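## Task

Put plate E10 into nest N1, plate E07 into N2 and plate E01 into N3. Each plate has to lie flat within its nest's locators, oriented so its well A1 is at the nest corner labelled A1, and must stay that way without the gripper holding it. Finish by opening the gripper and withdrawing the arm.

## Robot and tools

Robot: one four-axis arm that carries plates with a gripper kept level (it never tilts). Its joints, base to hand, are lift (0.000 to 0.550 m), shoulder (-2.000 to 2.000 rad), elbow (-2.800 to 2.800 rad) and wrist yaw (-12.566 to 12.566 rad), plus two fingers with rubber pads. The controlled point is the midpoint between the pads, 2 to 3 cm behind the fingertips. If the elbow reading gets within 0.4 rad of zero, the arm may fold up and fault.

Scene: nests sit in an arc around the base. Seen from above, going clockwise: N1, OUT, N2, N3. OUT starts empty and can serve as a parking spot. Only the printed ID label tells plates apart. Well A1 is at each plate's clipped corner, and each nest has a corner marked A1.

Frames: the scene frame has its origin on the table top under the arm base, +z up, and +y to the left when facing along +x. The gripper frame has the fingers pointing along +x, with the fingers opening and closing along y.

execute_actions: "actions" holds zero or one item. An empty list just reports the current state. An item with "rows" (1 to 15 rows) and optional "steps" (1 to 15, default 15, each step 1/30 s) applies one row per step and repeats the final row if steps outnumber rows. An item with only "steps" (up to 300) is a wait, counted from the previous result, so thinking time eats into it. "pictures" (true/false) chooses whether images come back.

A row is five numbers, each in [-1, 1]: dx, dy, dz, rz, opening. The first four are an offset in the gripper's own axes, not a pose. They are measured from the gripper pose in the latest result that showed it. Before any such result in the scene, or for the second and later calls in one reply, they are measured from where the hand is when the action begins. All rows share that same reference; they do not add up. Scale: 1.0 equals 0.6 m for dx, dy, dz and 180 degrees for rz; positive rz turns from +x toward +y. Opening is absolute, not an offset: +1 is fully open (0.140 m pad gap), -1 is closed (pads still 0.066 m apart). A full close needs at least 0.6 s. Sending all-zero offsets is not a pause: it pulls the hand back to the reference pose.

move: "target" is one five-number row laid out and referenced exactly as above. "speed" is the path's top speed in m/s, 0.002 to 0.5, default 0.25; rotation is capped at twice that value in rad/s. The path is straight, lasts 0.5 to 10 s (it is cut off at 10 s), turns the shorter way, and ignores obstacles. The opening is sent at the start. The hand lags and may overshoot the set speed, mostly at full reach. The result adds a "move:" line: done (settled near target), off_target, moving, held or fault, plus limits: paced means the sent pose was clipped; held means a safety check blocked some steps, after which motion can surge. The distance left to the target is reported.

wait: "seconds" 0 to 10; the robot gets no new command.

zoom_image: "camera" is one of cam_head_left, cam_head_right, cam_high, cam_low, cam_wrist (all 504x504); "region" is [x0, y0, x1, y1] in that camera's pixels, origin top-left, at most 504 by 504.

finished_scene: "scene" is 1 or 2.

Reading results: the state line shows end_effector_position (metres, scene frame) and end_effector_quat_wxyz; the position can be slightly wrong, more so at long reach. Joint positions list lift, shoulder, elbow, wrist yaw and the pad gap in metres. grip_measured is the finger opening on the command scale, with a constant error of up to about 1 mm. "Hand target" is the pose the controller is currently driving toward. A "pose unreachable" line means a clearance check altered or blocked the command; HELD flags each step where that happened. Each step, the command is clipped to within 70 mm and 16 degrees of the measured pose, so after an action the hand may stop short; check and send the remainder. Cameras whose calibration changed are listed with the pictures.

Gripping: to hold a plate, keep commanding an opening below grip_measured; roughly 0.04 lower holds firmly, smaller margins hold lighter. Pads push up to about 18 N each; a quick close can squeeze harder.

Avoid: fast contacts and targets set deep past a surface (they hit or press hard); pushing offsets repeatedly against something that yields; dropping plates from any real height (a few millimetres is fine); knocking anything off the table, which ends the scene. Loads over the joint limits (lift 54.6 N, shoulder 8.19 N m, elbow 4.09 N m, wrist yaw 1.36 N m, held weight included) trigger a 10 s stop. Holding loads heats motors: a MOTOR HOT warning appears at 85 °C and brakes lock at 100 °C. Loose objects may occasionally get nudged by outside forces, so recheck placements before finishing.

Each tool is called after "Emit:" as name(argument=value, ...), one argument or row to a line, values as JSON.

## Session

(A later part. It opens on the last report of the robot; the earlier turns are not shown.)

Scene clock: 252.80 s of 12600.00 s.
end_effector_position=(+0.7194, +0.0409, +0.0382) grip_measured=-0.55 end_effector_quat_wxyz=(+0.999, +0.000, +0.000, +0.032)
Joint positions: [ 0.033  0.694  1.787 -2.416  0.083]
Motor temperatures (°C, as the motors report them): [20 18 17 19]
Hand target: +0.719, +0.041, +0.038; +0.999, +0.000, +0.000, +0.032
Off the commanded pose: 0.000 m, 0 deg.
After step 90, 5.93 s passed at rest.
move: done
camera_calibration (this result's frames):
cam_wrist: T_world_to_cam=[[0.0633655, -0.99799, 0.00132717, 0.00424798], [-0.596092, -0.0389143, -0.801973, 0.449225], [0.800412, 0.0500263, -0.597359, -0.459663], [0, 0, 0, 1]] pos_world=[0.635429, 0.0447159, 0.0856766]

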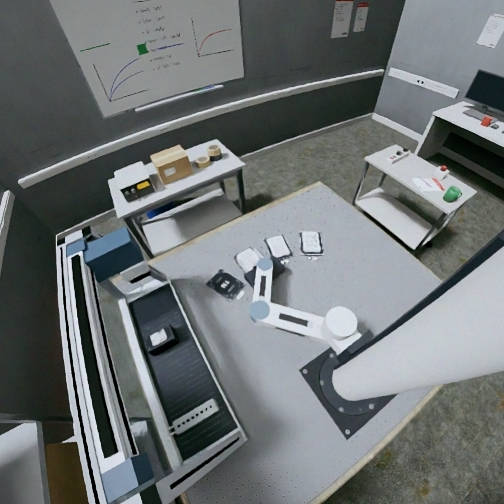

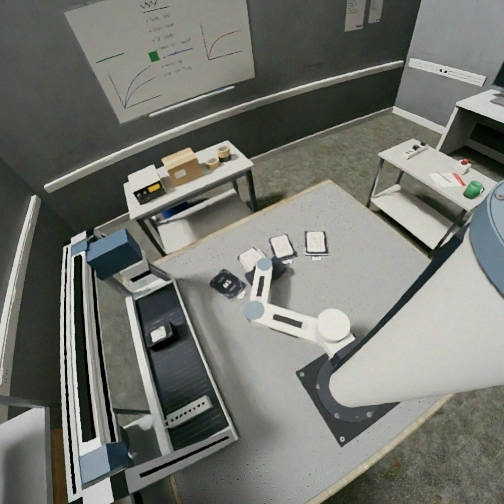

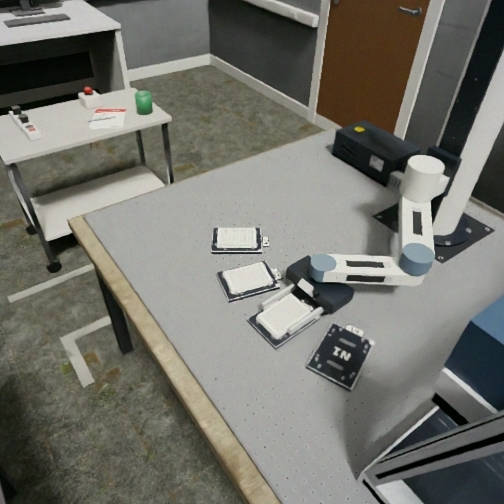

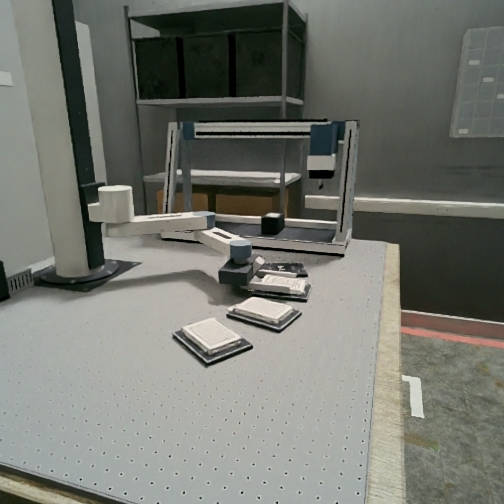

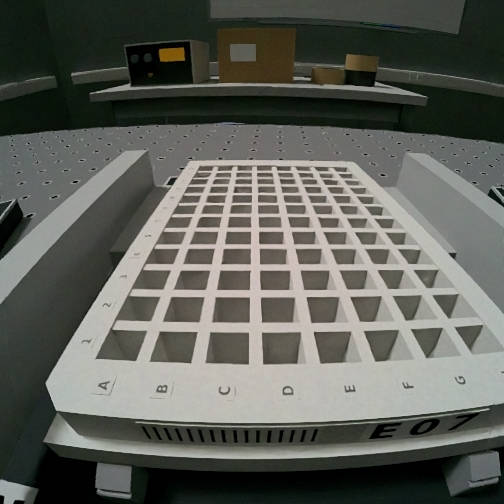

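Emit:
move(
  target=[0,0,-0.005,0,-0.6],
  speed=0.005,
)

Scene clock: 256.73 s of 12600.00 s.
end_effector_position=(+0.7198, +0.0411, +0.0356) grip_measured=-0.55 end_effector_quat_wxyz=(+0.999, +0.000, +0.000, +0.032)
Joint positions: [ 0.031  0.694  1.789 -2.419  0.083]
Motor temperatures (°C, as the motors report them): [21 18 17 19]
Hand target: +0.719, +0.041, +0.035; +0.999, +0.000, +0.000, +0.032
Off the commanded pose: 0.001 m, 0 deg.
After step 90, 0.10 s passed at rest.
move: done
camera_calibration (this result's frames):
cam_wrist: T_world_to_cam=[[0.0625427, -0.998041, 0.00132717, 0.0049984], [-0.596124, -0.0384228, -0.801973, 0.447334], [0.800453, 0.0493663, -0.597359, -0.461479], [0, 0, 0, 1]] pos_world=[0.635746, 0.0449579, 0.0830742]

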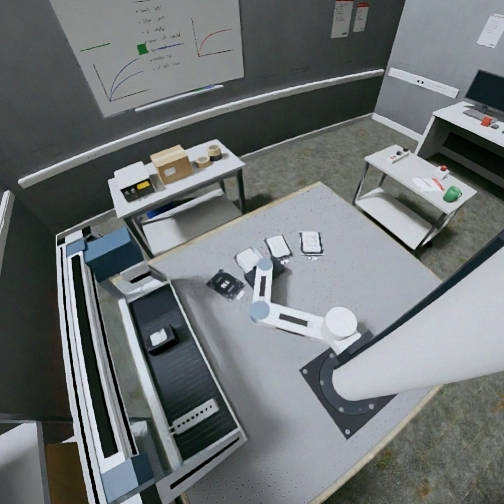

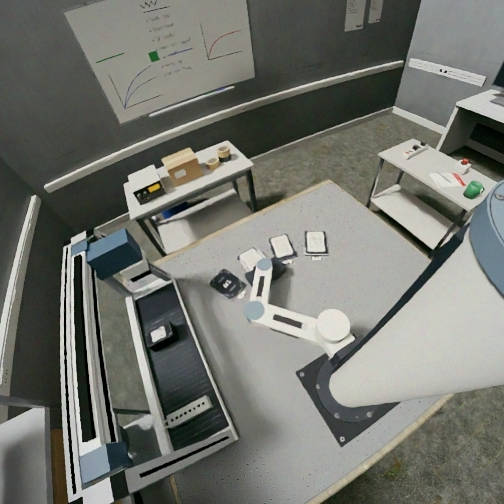

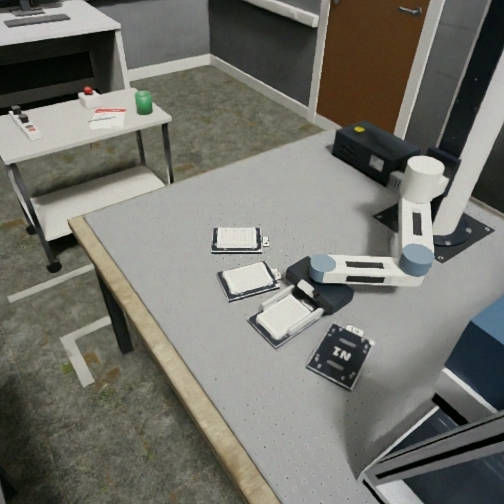

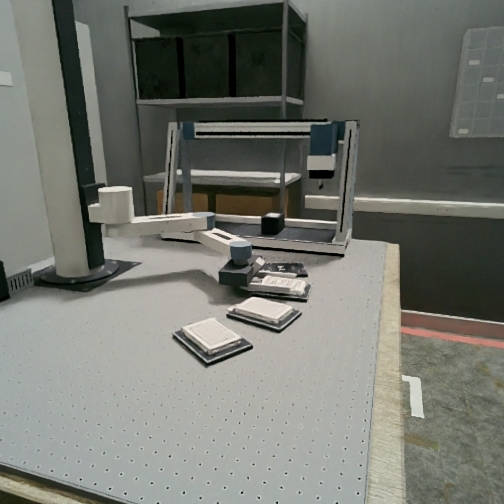

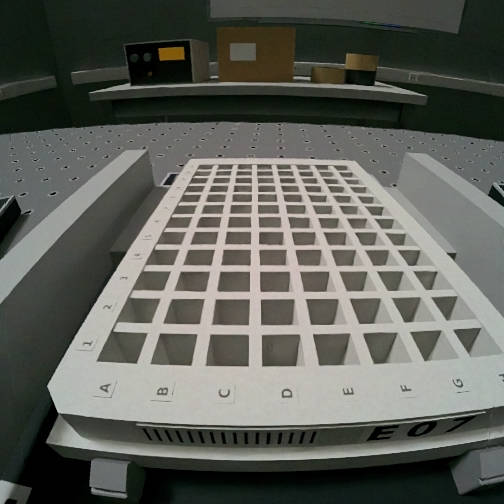

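Leveling now. Release.

Emit:
move(
  target=[0,0,0,0,-0.3],
)

Emit:
move(
  target=[-0.08,0,0.1,0,0.6],
  speed=0.15,
)

Scene clock: 261.27 s of 12600.00 s.
end_effector_position=(+0.7198, +0.0410, +0.0356) grip_measured=-0.30 end_effector_quat_wxyz=(+0.999, +0.000, +0.000, +0.032)
Joint positions: [ 0.031  0.694  1.789 -2.419  0.092]
Motor temperatures (°C, as the motors report them): [20 18 17 19]
Hand target: +0.720, +0.041, +0.036; +0.999, +0.000, +0.000, +0.032
Off the commanded pose: 0.000 m, 0 deg.
After step 90, 0.83 s passed at rest.
move: done
camera_calibration (this result's frames):
cam_wrist: T_world_to_cam=[[0.0623093, -0.998056, 0.00132717, 0.00512946], [-0.596133, -0.0382834, -0.801973, 0.447379], [0.800464, 0.0491792, -0.597359, -0.461473], [0, 0, 0, 1]] pos_world=[0.63577, 0.0449416, 0.0831142]

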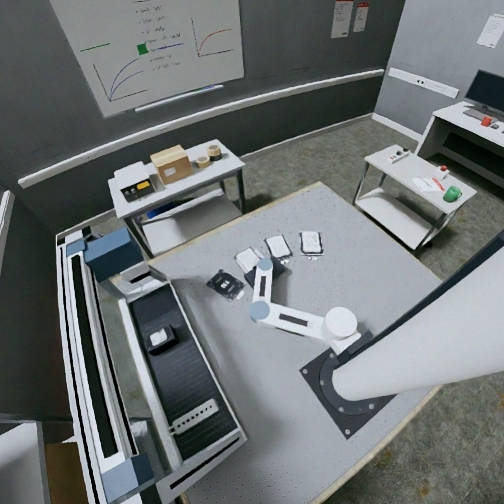

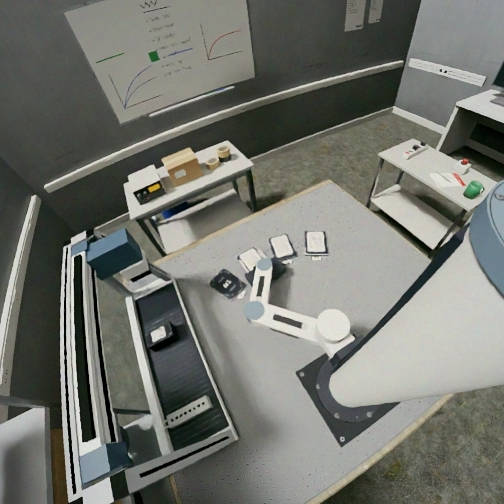

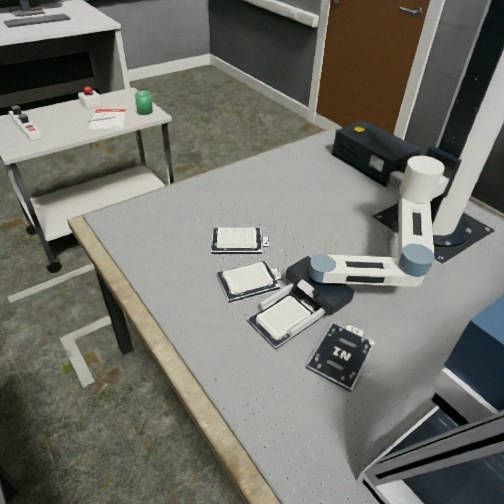

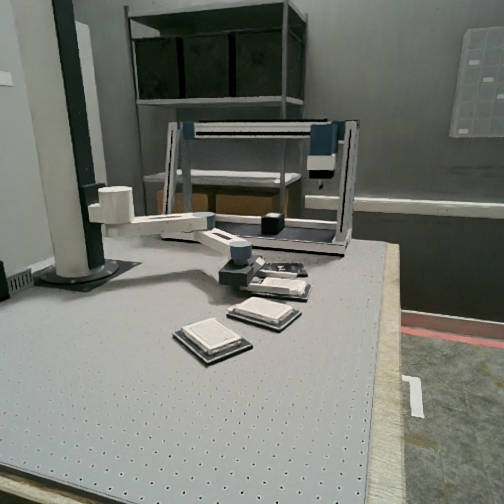

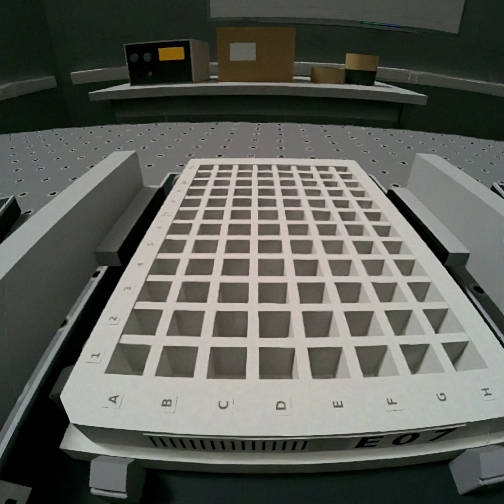

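Scene clock: 262.10 s of 12600.00 s.
end_effector_position=(+0.6719, +0.0380, +0.0957) grip_measured=+0.60 end_effector_quat_wxyz=(+0.999, +0.000, +0.000, +0.032)
Joint positions: [ 0.091  0.814  1.514 -2.265  0.125]
Motor temperatures (°C, as the motors report them): [21 18 17 19]
Hand target: +0.672, +0.038, +0.096; +0.999, +0.000, +0.000, +0.032
Off the commanded pose: 0.000 m, 0 deg.
move: done
camera_calibration (this result's frames):
cam_wrist: T_world_to_cam=[[0.061931, -0.99808, 0.00132717, 0.0052113], [-0.596147, -0.0380574, -0.801973, 0.466838], [0.800483, 0.0488758, -0.597359, -0.387086], [0, 0, 0, 1]] pos_world=[0.587837, 0.0418871, 0.143155]

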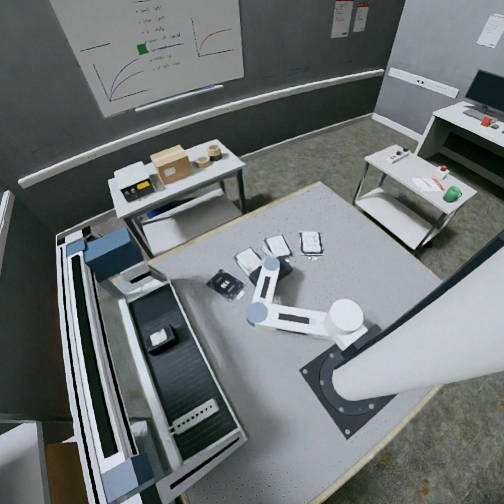

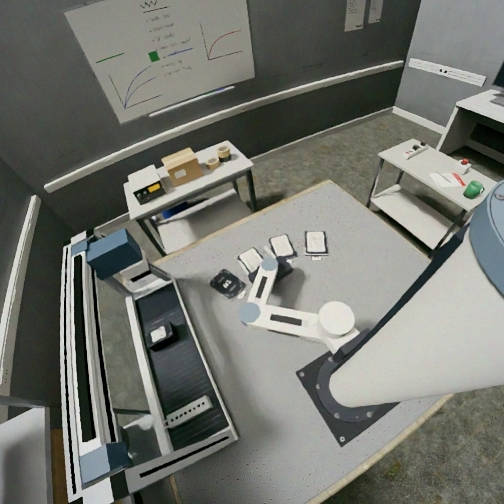

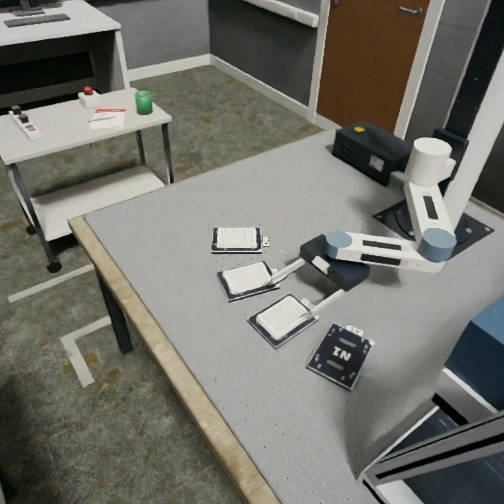

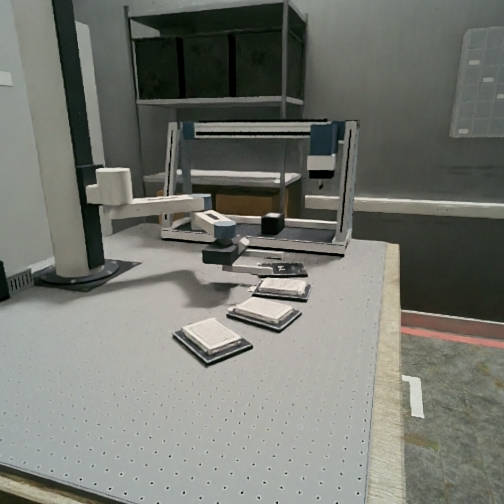

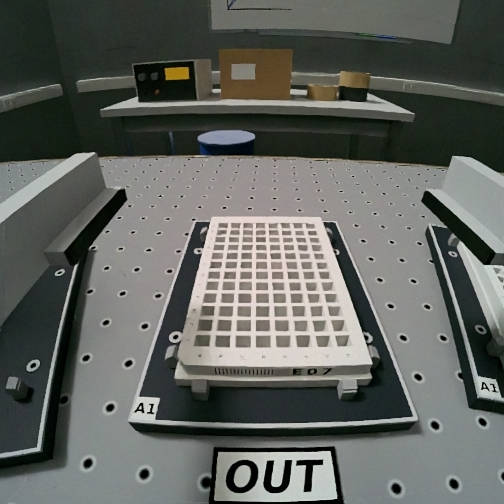

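Emit:
move(
  target=[-0.187,-0.474,0,-0.204,0.6],
  speed=0.4,
)

Scene clock: 269.80 s of 12600.00 s.
end_effector_position=(+0.5777, -0.2530, +0.0957) grip_measured=+0.60 end_effector_quat_wxyz=(+0.959, +0.000, +0.000, -0.285)
Joint positions: [ 0.091  0.227  1.396 -2.201  0.125]
Motor temperatures (°C, as the motors report them): [21 18 17 19]
Hand target: +0.578, -0.253, +0.096; +0.959, +0.000, +0.000, -0.285
Off the commanded pose: 0.000 m, 0 deg.
After step 90, 3.43 s passed at rest.
move: done
camera_calibration (this result's frames):
cam_wrist: T_world_to_cam=[[-0.547179, -0.837014, 0.00132717, 0.113301], [-0.500581, 0.325972, -0.801973, 0.436534], [0.67083, -0.439487, -0.597359, -0.346169], [0, 0, 0, 1]] pos_world=[0.512737, -0.1996, 0.143151]

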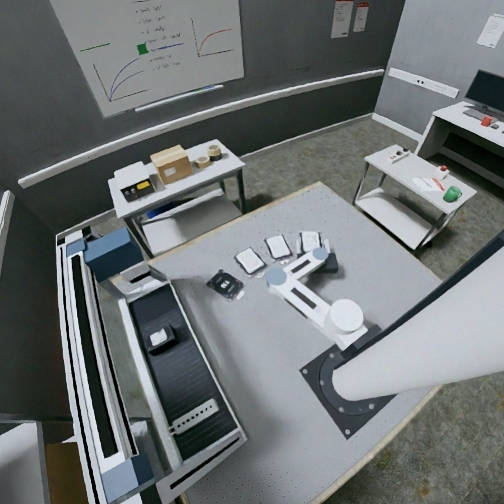

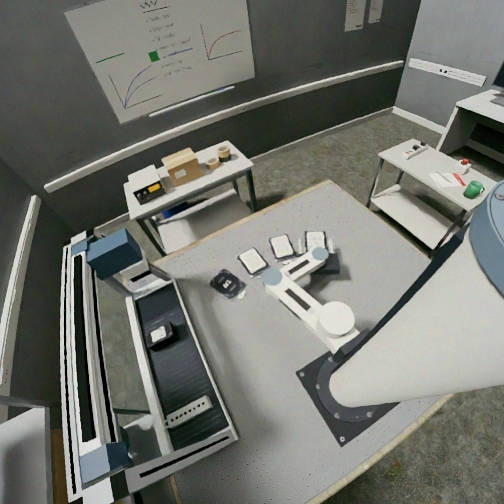

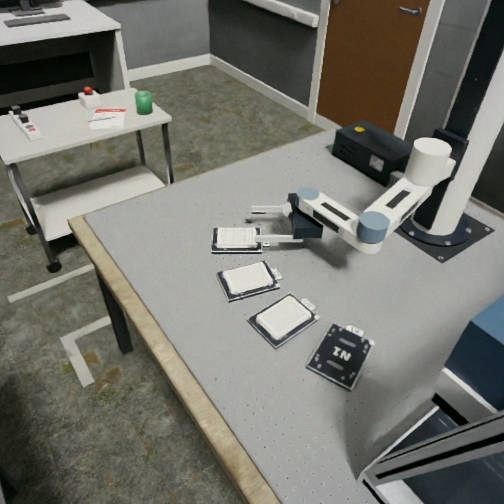

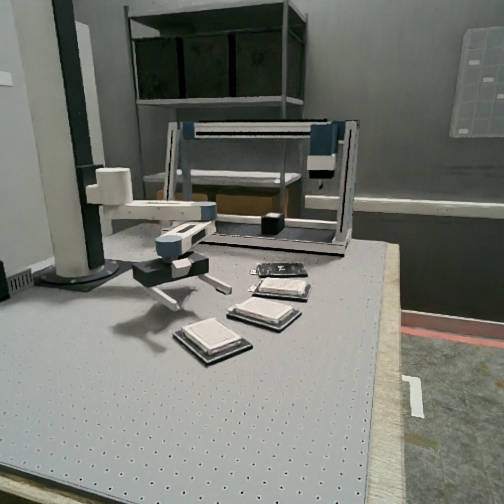

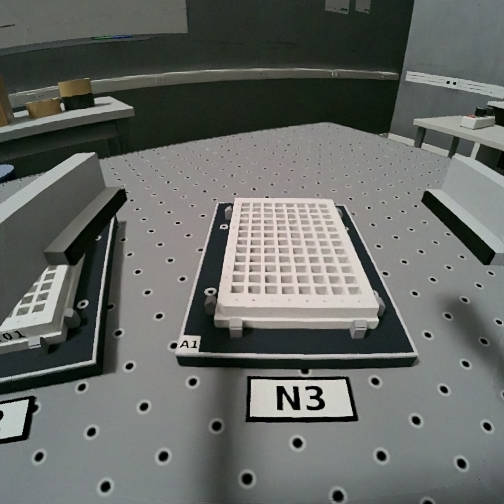

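Emit:
move(
  target=[0.137,-0.028,-0.057,-0.007,1],
)

Scene clock: 284.47 s of 12600.00 s.
end_effector_position=(+0.6374, -0.3120, +0.0614) grip_measured=+1.00 end_effector_quat_wxyz=(+0.955, +0.000, +0.000, -0.295)
Joint positions: [ 0.056 -0.009  1.862 -2.452  0.14 ]
Motor temperatures (°C, as the motors report them): [21 18 17 19]
Hand target: +0.637, -0.312, +0.061; +0.955, +0.000, +0.000, -0.295
Off the commanded pose: 0.000 m, 0 deg.
After step 90, 10.87 s passed at rest.
move: done
camera_calibration (this result's frames):
cam_wrist: T_world_to_cam=[[-0.565313, -0.824876, 0.00132717, 0.111919], [-0.49335, 0.336817, -0.801973, 0.456955], [0.661081, -0.45402, -0.597359, -0.430907], [0, 0, 0, 1]] pos_world=[0.573572, -0.257232, 0.108911]

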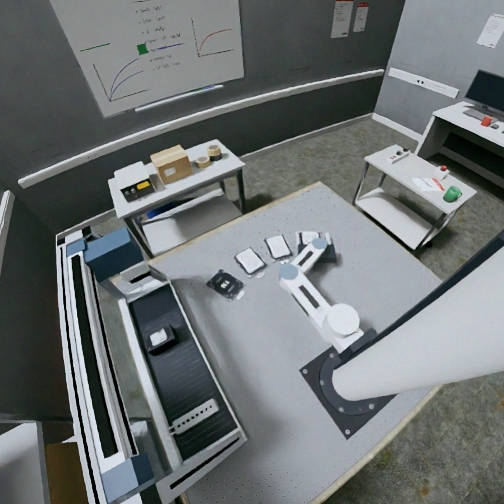

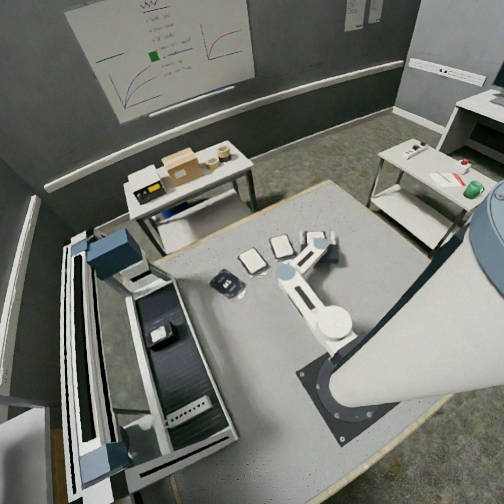

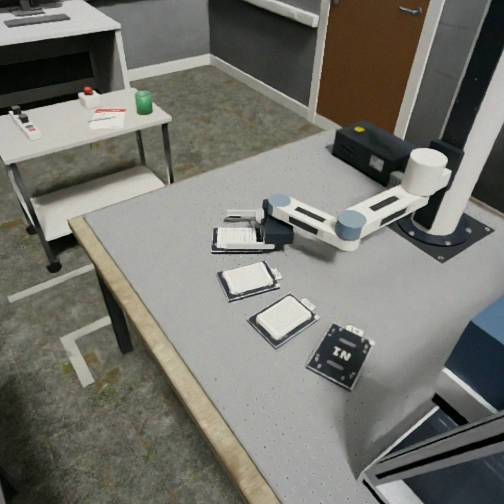

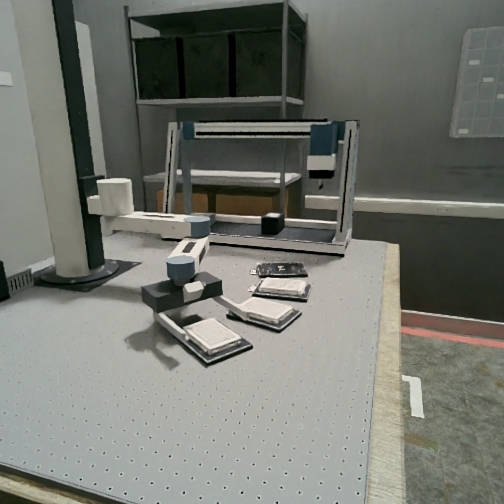

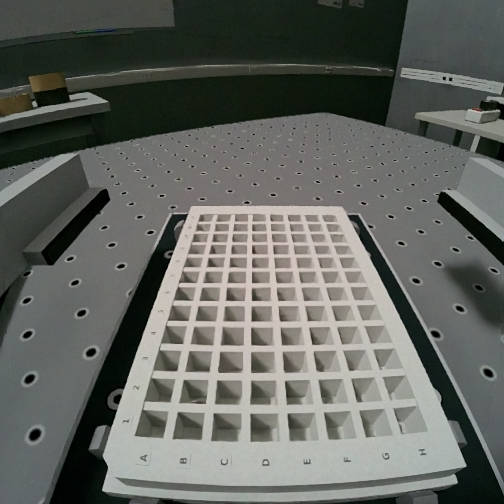

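Emit:
move(
  target=[-0.0015,0.002,-0.047,0,1],
  speed=0.08,
)

Emit:
move(
  target=[0,0,0,0,-0.6],
)

Scene clock: 293.70 s of 12600.00 s.
end_effector_position=(+0.6373, -0.3106, +0.0332) grip_measured=+1.00 end_effector_quat_wxyz=(+0.955, +0.000, +0.000, -0.295)
Joint positions: [ 0.028 -0.004  1.856 -2.452  0.14 ]
Motor temperatures (°C, as the motors report them): [21 18 17 19]
Hand target: +0.637, -0.311, +0.033; +0.955, +0.000, +0.000, -0.295
Off the commanded pose: 0.000 m, 0 deg.
After step 90, 5.53 s passed at rest.
move: done
camera_calibration (this result's frames):
cam_wrist: T_world_to_cam=[[-0.565555, -0.82471, 0.00132717, 0.113287], [-0.493251, 0.336962, -0.801973, 0.433764], [0.660947, -0.454214, -0.597359, -0.447046], [0, 0, 0, 1]] pos_world=[0.573498, -0.255788, 0.0806698]

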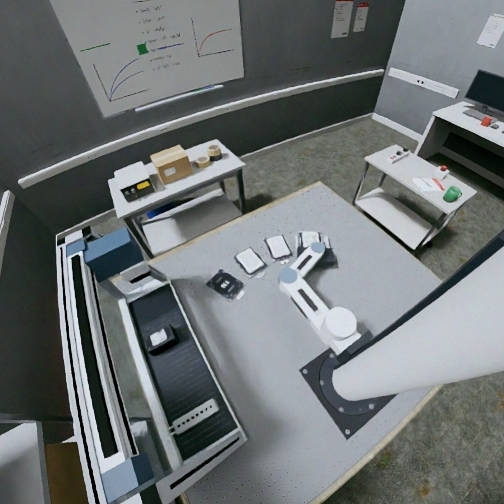

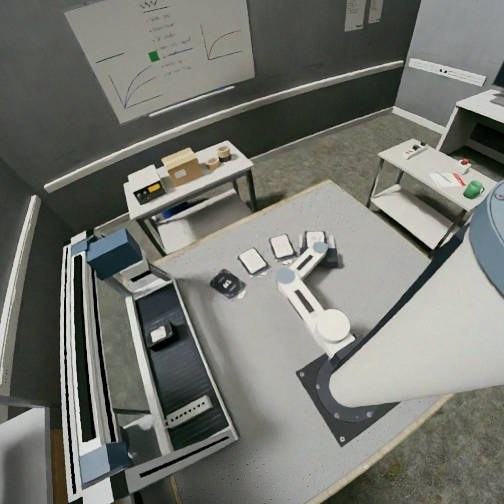

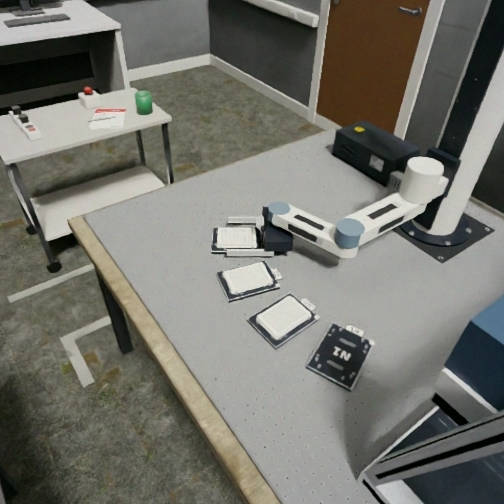

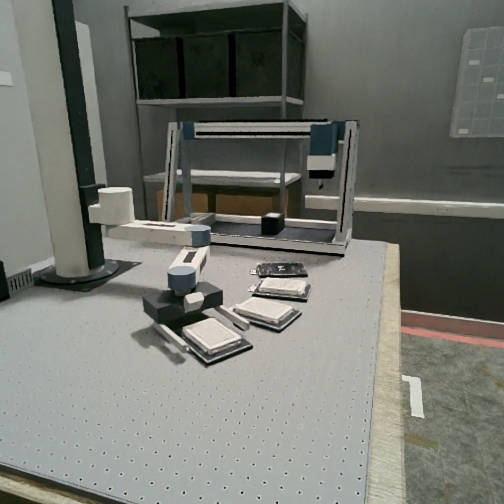

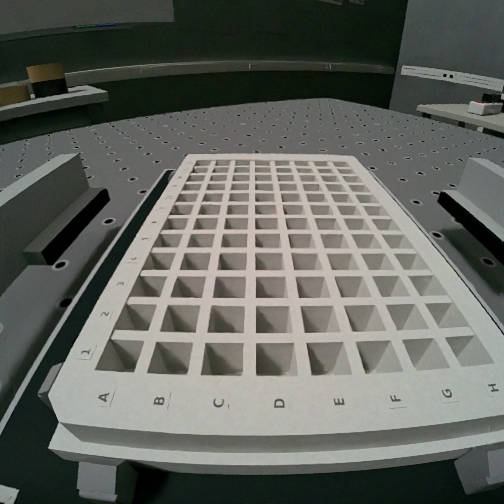

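Scene clock: 294.43 s of 12600.00 s.
end_effector_position=(+0.6377, -0.3101, +0.0332) grip_measured=-0.55 end_effector_quat_wxyz=(+0.956, +0.000, +0.000, -0.294)
Joint positions: [ 0.028 -0.003  1.857 -2.451  0.083]
Motor temperatures (°C, as the motors report them): [21 18 17 19]
Hand target: +0.637, -0.311, +0.033; +0.955, +0.000, +0.000, -0.295
Off the commanded pose: 0.001 m, 0 deg.
move: done
camera_calibration (this result's frames):
cam_wrist: T_world_to_cam=[[-0.563761, -0.825937, 0.00132717, 0.11238], [-0.493982, 0.335889, -0.801973, 0.43397], [0.661933, -0.452777, -0.597359, -0.447291], [0, 0, 0, 1]] pos_world=[0.573805, -0.25547, 0.0806889]

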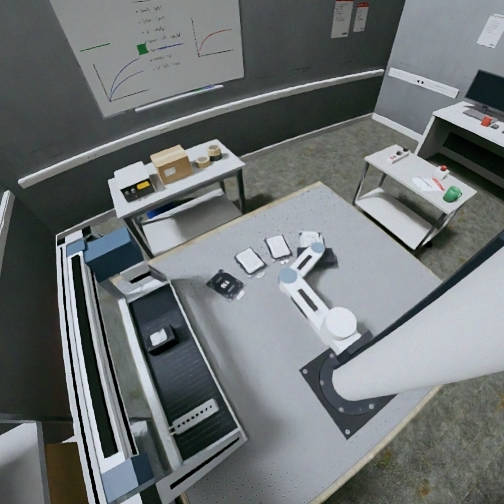

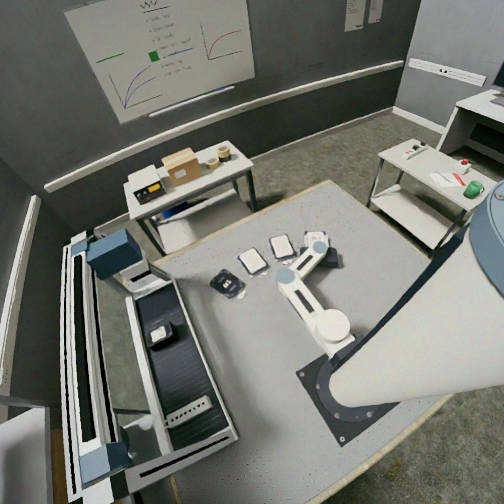

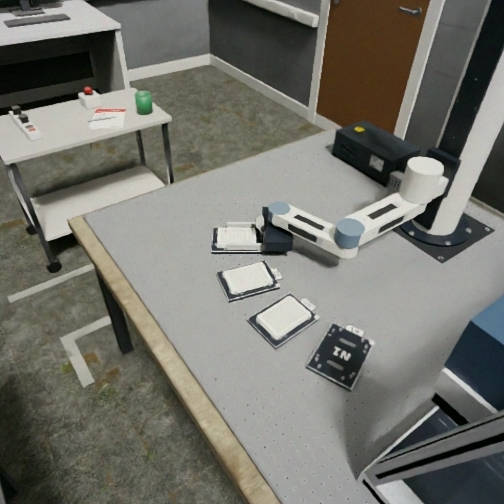

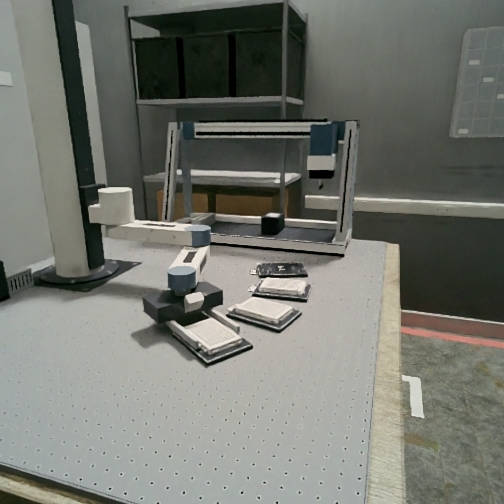

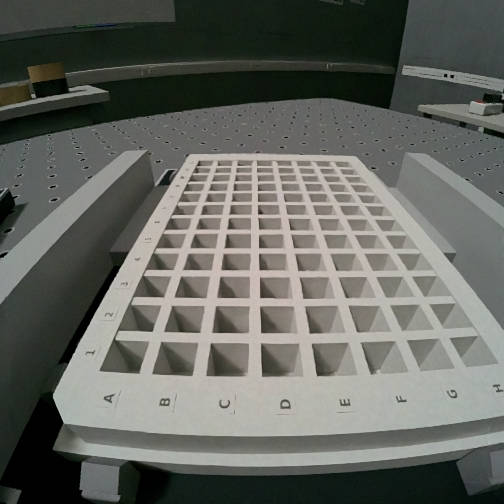

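Emit:
move(
  target=[0,0,0.07,0,-0.6],
  speed=0.12,
)

Emit:
execute_actions(
  actions=[],
  pictures=false,
)

Scene clock: 300.27 s of 12600.00 s.
end_effector_position=(+0.6378, -0.3101, +0.0752) grip_measured=-0.55 end_effector_quat_wxyz=(+0.956, +0.000, +0.000, -0.294)
Joint positions: [ 0.07  -0.003  1.857 -2.451  0.083]
Motor temperatures (°C, as the motors report them): [21 18 17 19]
Hand target: +0.638, -0.310, +0.075; +0.956, +0.000, +0.000, -0.294
Off the commanded pose: 0.000 m, 0 deg.
After step 90, 2.10 s passed at rest.
move: done
camera_calibration (this result's frames):
cam_wrist: T_world_to_cam=[[-0.563589, -0.826055, 0.00132717, 0.112264], [-0.494052, 0.335786, -0.801973, 0.467691], [0.662028, -0.452638, -0.597359, -0.422208], [0, 0, 0, 1]] pos_world=[0.573847, -0.255416, 0.122717]

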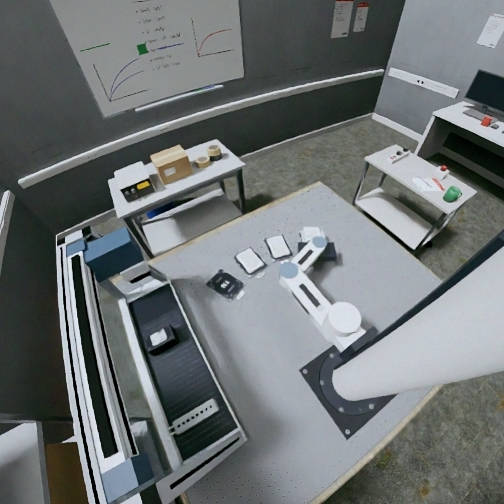

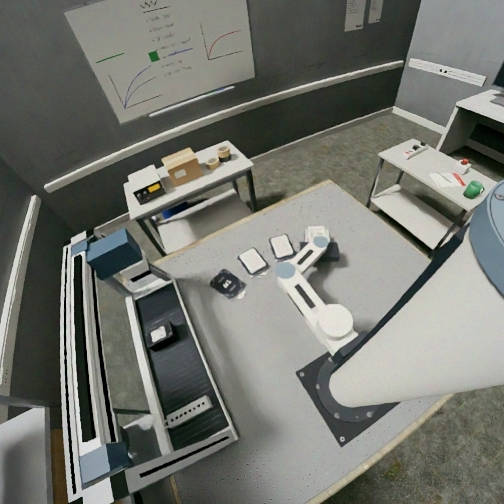

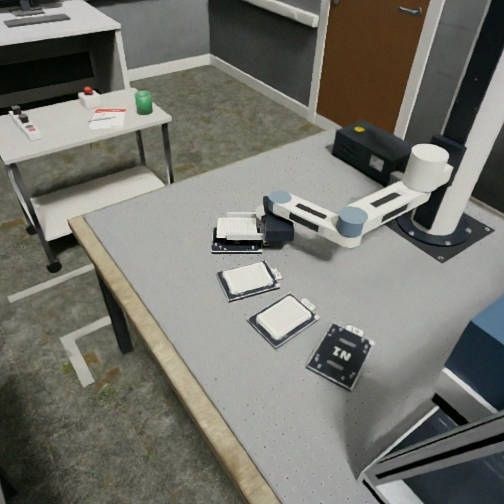

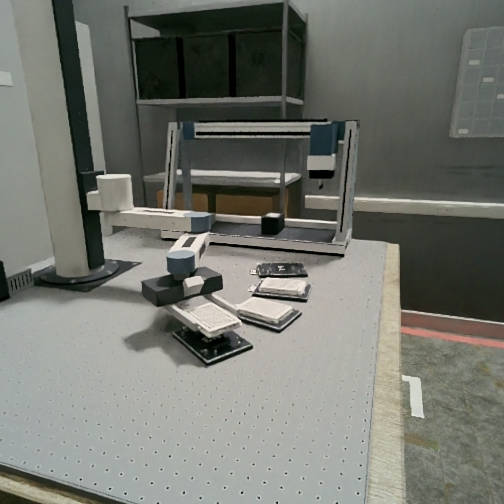

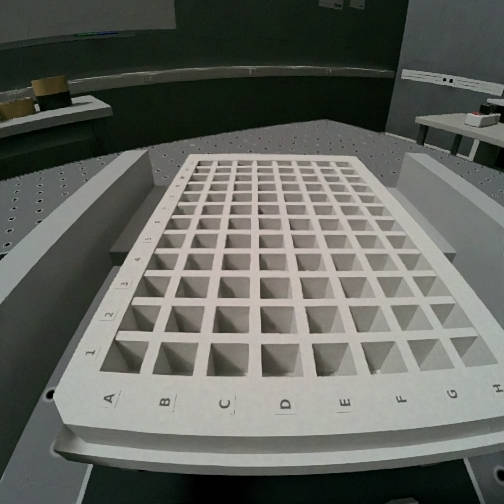

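Scene clock: 300.27 s of 12600.00 s.
end_effector_position=(+0.6378, -0.3101, +0.0752) grip_measured=-0.55 end_effector_quat_wxyz=(+0.956, +0.000, +0.000, -0.294)
Joint positions: [ 0.07  -0.003  1.857 -2.451  0.083]
Motor temperatures (°C, as the motors report them): [21 18 17 19]
Hand target: +0.638, -0.310, +0.075; +0.956, +0.000, +0.000, -0.294
Off the commanded pose: 0.000 m, 0 deg.

Emit:
move(
  target=[-0.4522,0.7558,0,0.3137,-0.6],
  speed=0.3,
)

Scene clock: 315.10 s of 12600.00 s.
end_effector_position=(+0.6686, +0.2176, +0.0752) grip_measured=-0.55 end_effector_quat_wxyz=(+0.981, +0.000, +0.000, +0.193)
Joint positions: [ 0.07   1.057  1.748 -2.416  0.083]
Motor temperatures (°C, as the motors report them): [21 18 17 19]
Hand target: +0.669, +0.217, +0.075; +0.981, +0.000, +0.000, +0.193
Off the commanded pose: 0.000 m, 0 deg.
After step 90, 9.70 s passed at rest.
move: done
camera_calibration (this result's frames):
cam_wrist: T_world_to_cam=[[0.377803, -0.925885, 0.00132717, -0.042152], [-0.552685, -0.22667, -0.801973, 0.467345], [0.742835, 0.302254, -0.597359, -0.422099], [0, 0, 0, 1]] pos_world=[0.58777, 0.194486, 0.122709]

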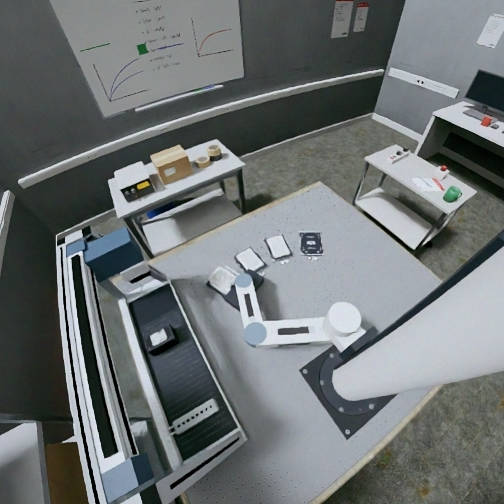

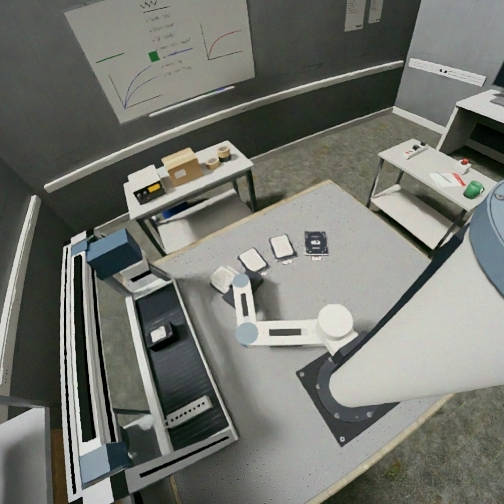

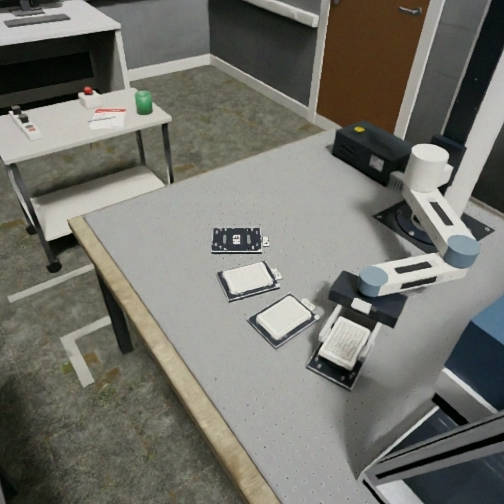

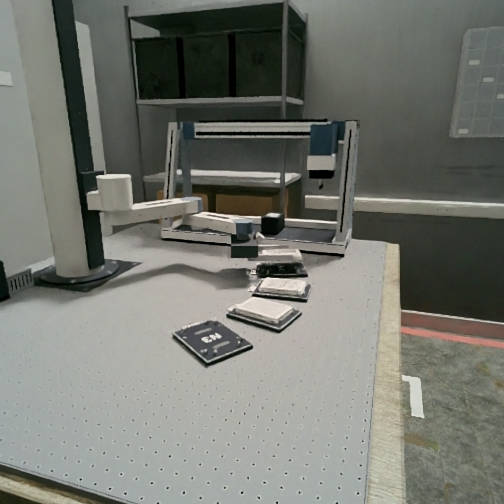

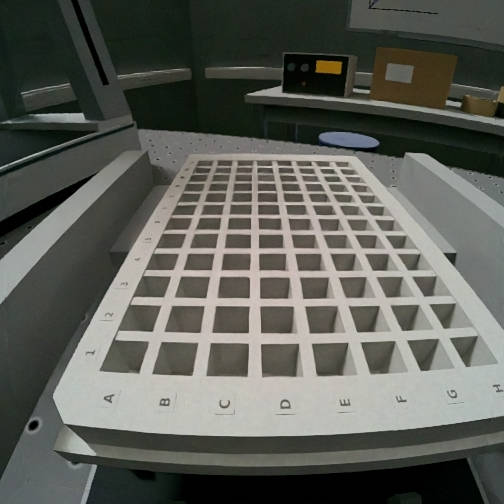

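Emit:
move(
  target=[0.002,-0.001,-0.055,0,-0.6],
  speed=0.06,
)

Emit:
zoom_image(
  camera="cam_wrist",
  region=[0,380,504,504],
)

Scene clock: 320.43 s of 12600.00 s.
end_effector_position=(+0.6699, +0.2176, +0.0422) grip_measured=-0.55 end_effector_quat_wxyz=(+0.981, +0.000, +0.000, +0.193)
Joint positions: [ 0.037  1.053  1.755 -2.418  0.083]
Motor temperatures (°C, as the motors report them): [21 18 17 19]
Hand target: +0.670, +0.218, +0.042; +0.981, +0.000, +0.000, +0.193
Off the commanded pose: 0.000 m, 0 deg.
After step 90, 1.50 s passed at rest.
move: done
camera_calibration (this result's frames):
cam_wrist: T_world_to_cam=[[0.3781, -0.925764, 0.00132717, -0.0428495], [-0.552612, -0.226847, -0.801973, 0.441529], [0.742738, 0.302492, -0.597359, -0.442774], [0, 0, 0, 1]] pos_world=[0.589061, 0.194427, 0.0896561]

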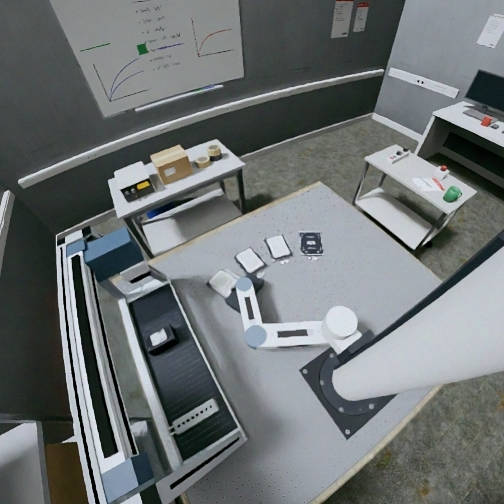

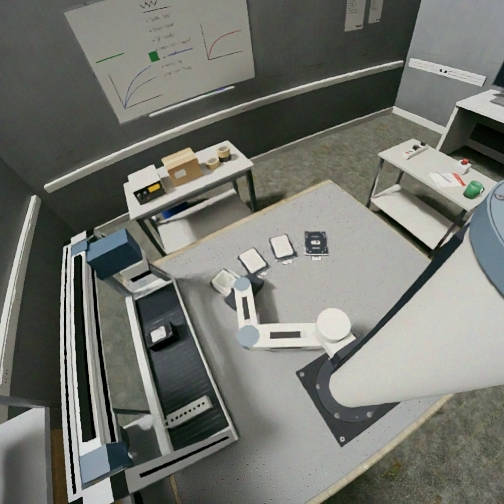

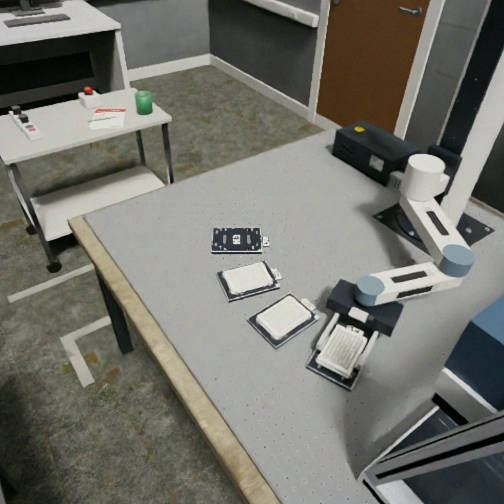

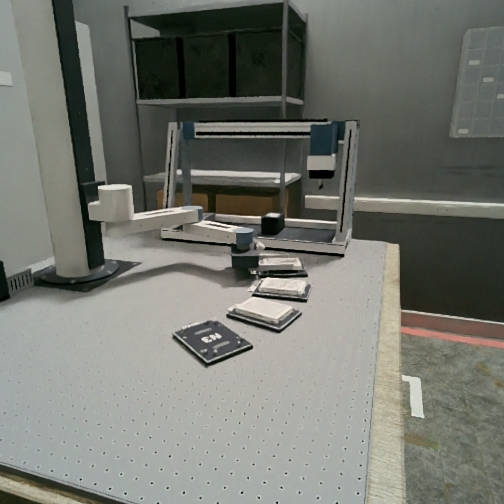

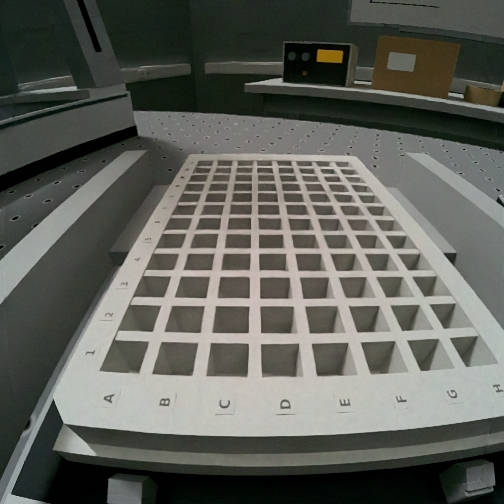

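Region (0, 380, 504, 504) of cam_wrist's 504x504 image, scaled by 1.000; it fills the top 124 rows of this view, and the rest is white.

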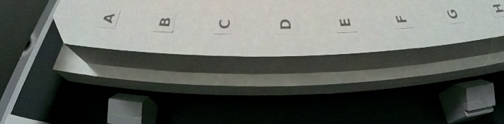

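Posts clear. Lower.

Emit:
move(
  target=[0,0,-0.0135,0,-0.6],
  speed=0.01,
)

Scene clock: 324.93 s of 12600.00 s.
end_effector_position=(+0.6699, +0.2176, +0.0340) grip_measured=-0.55 end_effector_quat_wxyz=(+0.981, +0.000, +0.000, +0.193)
Joint positions: [ 0.029  1.053  1.754 -2.418  0.083]
Motor temperatures (°C, as the motors report them): [21 18 17 19]
Hand target: +0.670, +0.218, +0.034; +0.981, +0.000, +0.000, +0.193
Off the commanded pose: 0.000 m, 0 deg.
After step 90, 0.47 s passed at rest.
move: done
camera_calibration (this result's frames):
cam_wrist: T_world_to_cam=[[0.378025, -0.925794, 0.00132717, -0.0428056], [-0.55263, -0.226803, -0.801973, 0.435009], [0.742763, 0.302432, -0.597359, -0.447622], [0, 0, 0, 1]] pos_world=[0.589058, 0.194407, 0.0815313]

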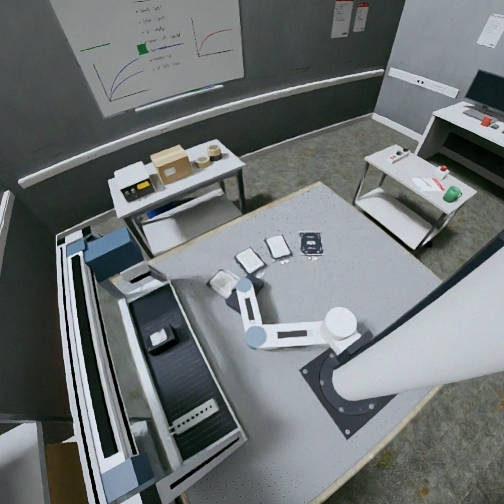

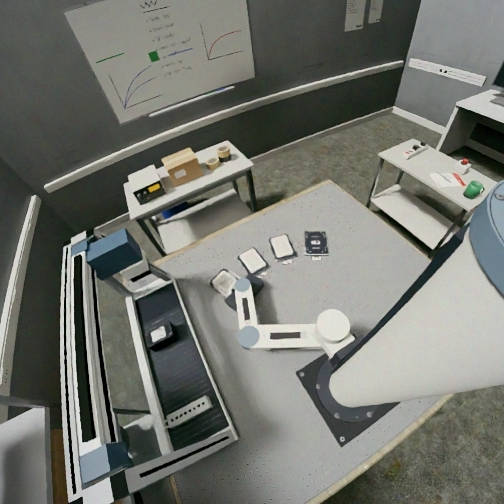

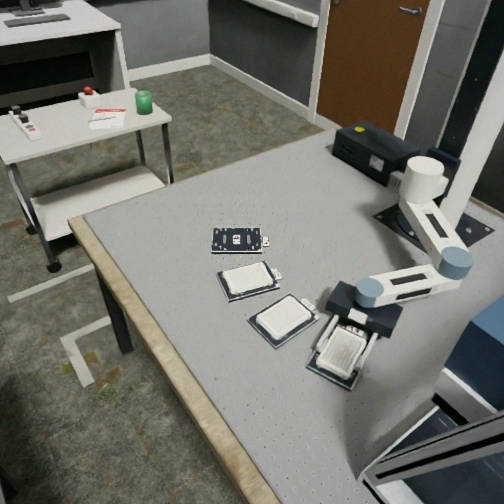

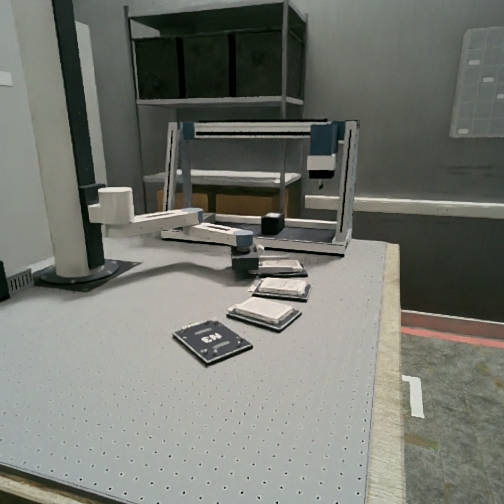

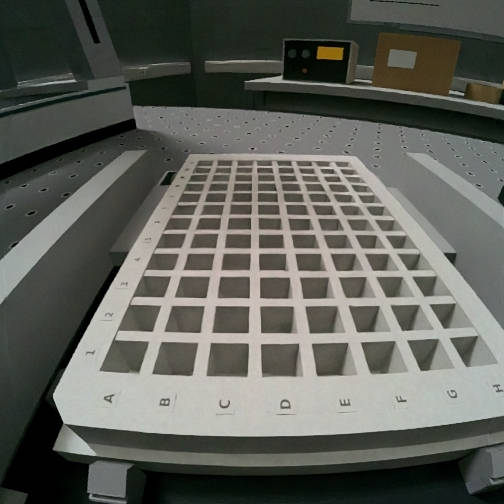

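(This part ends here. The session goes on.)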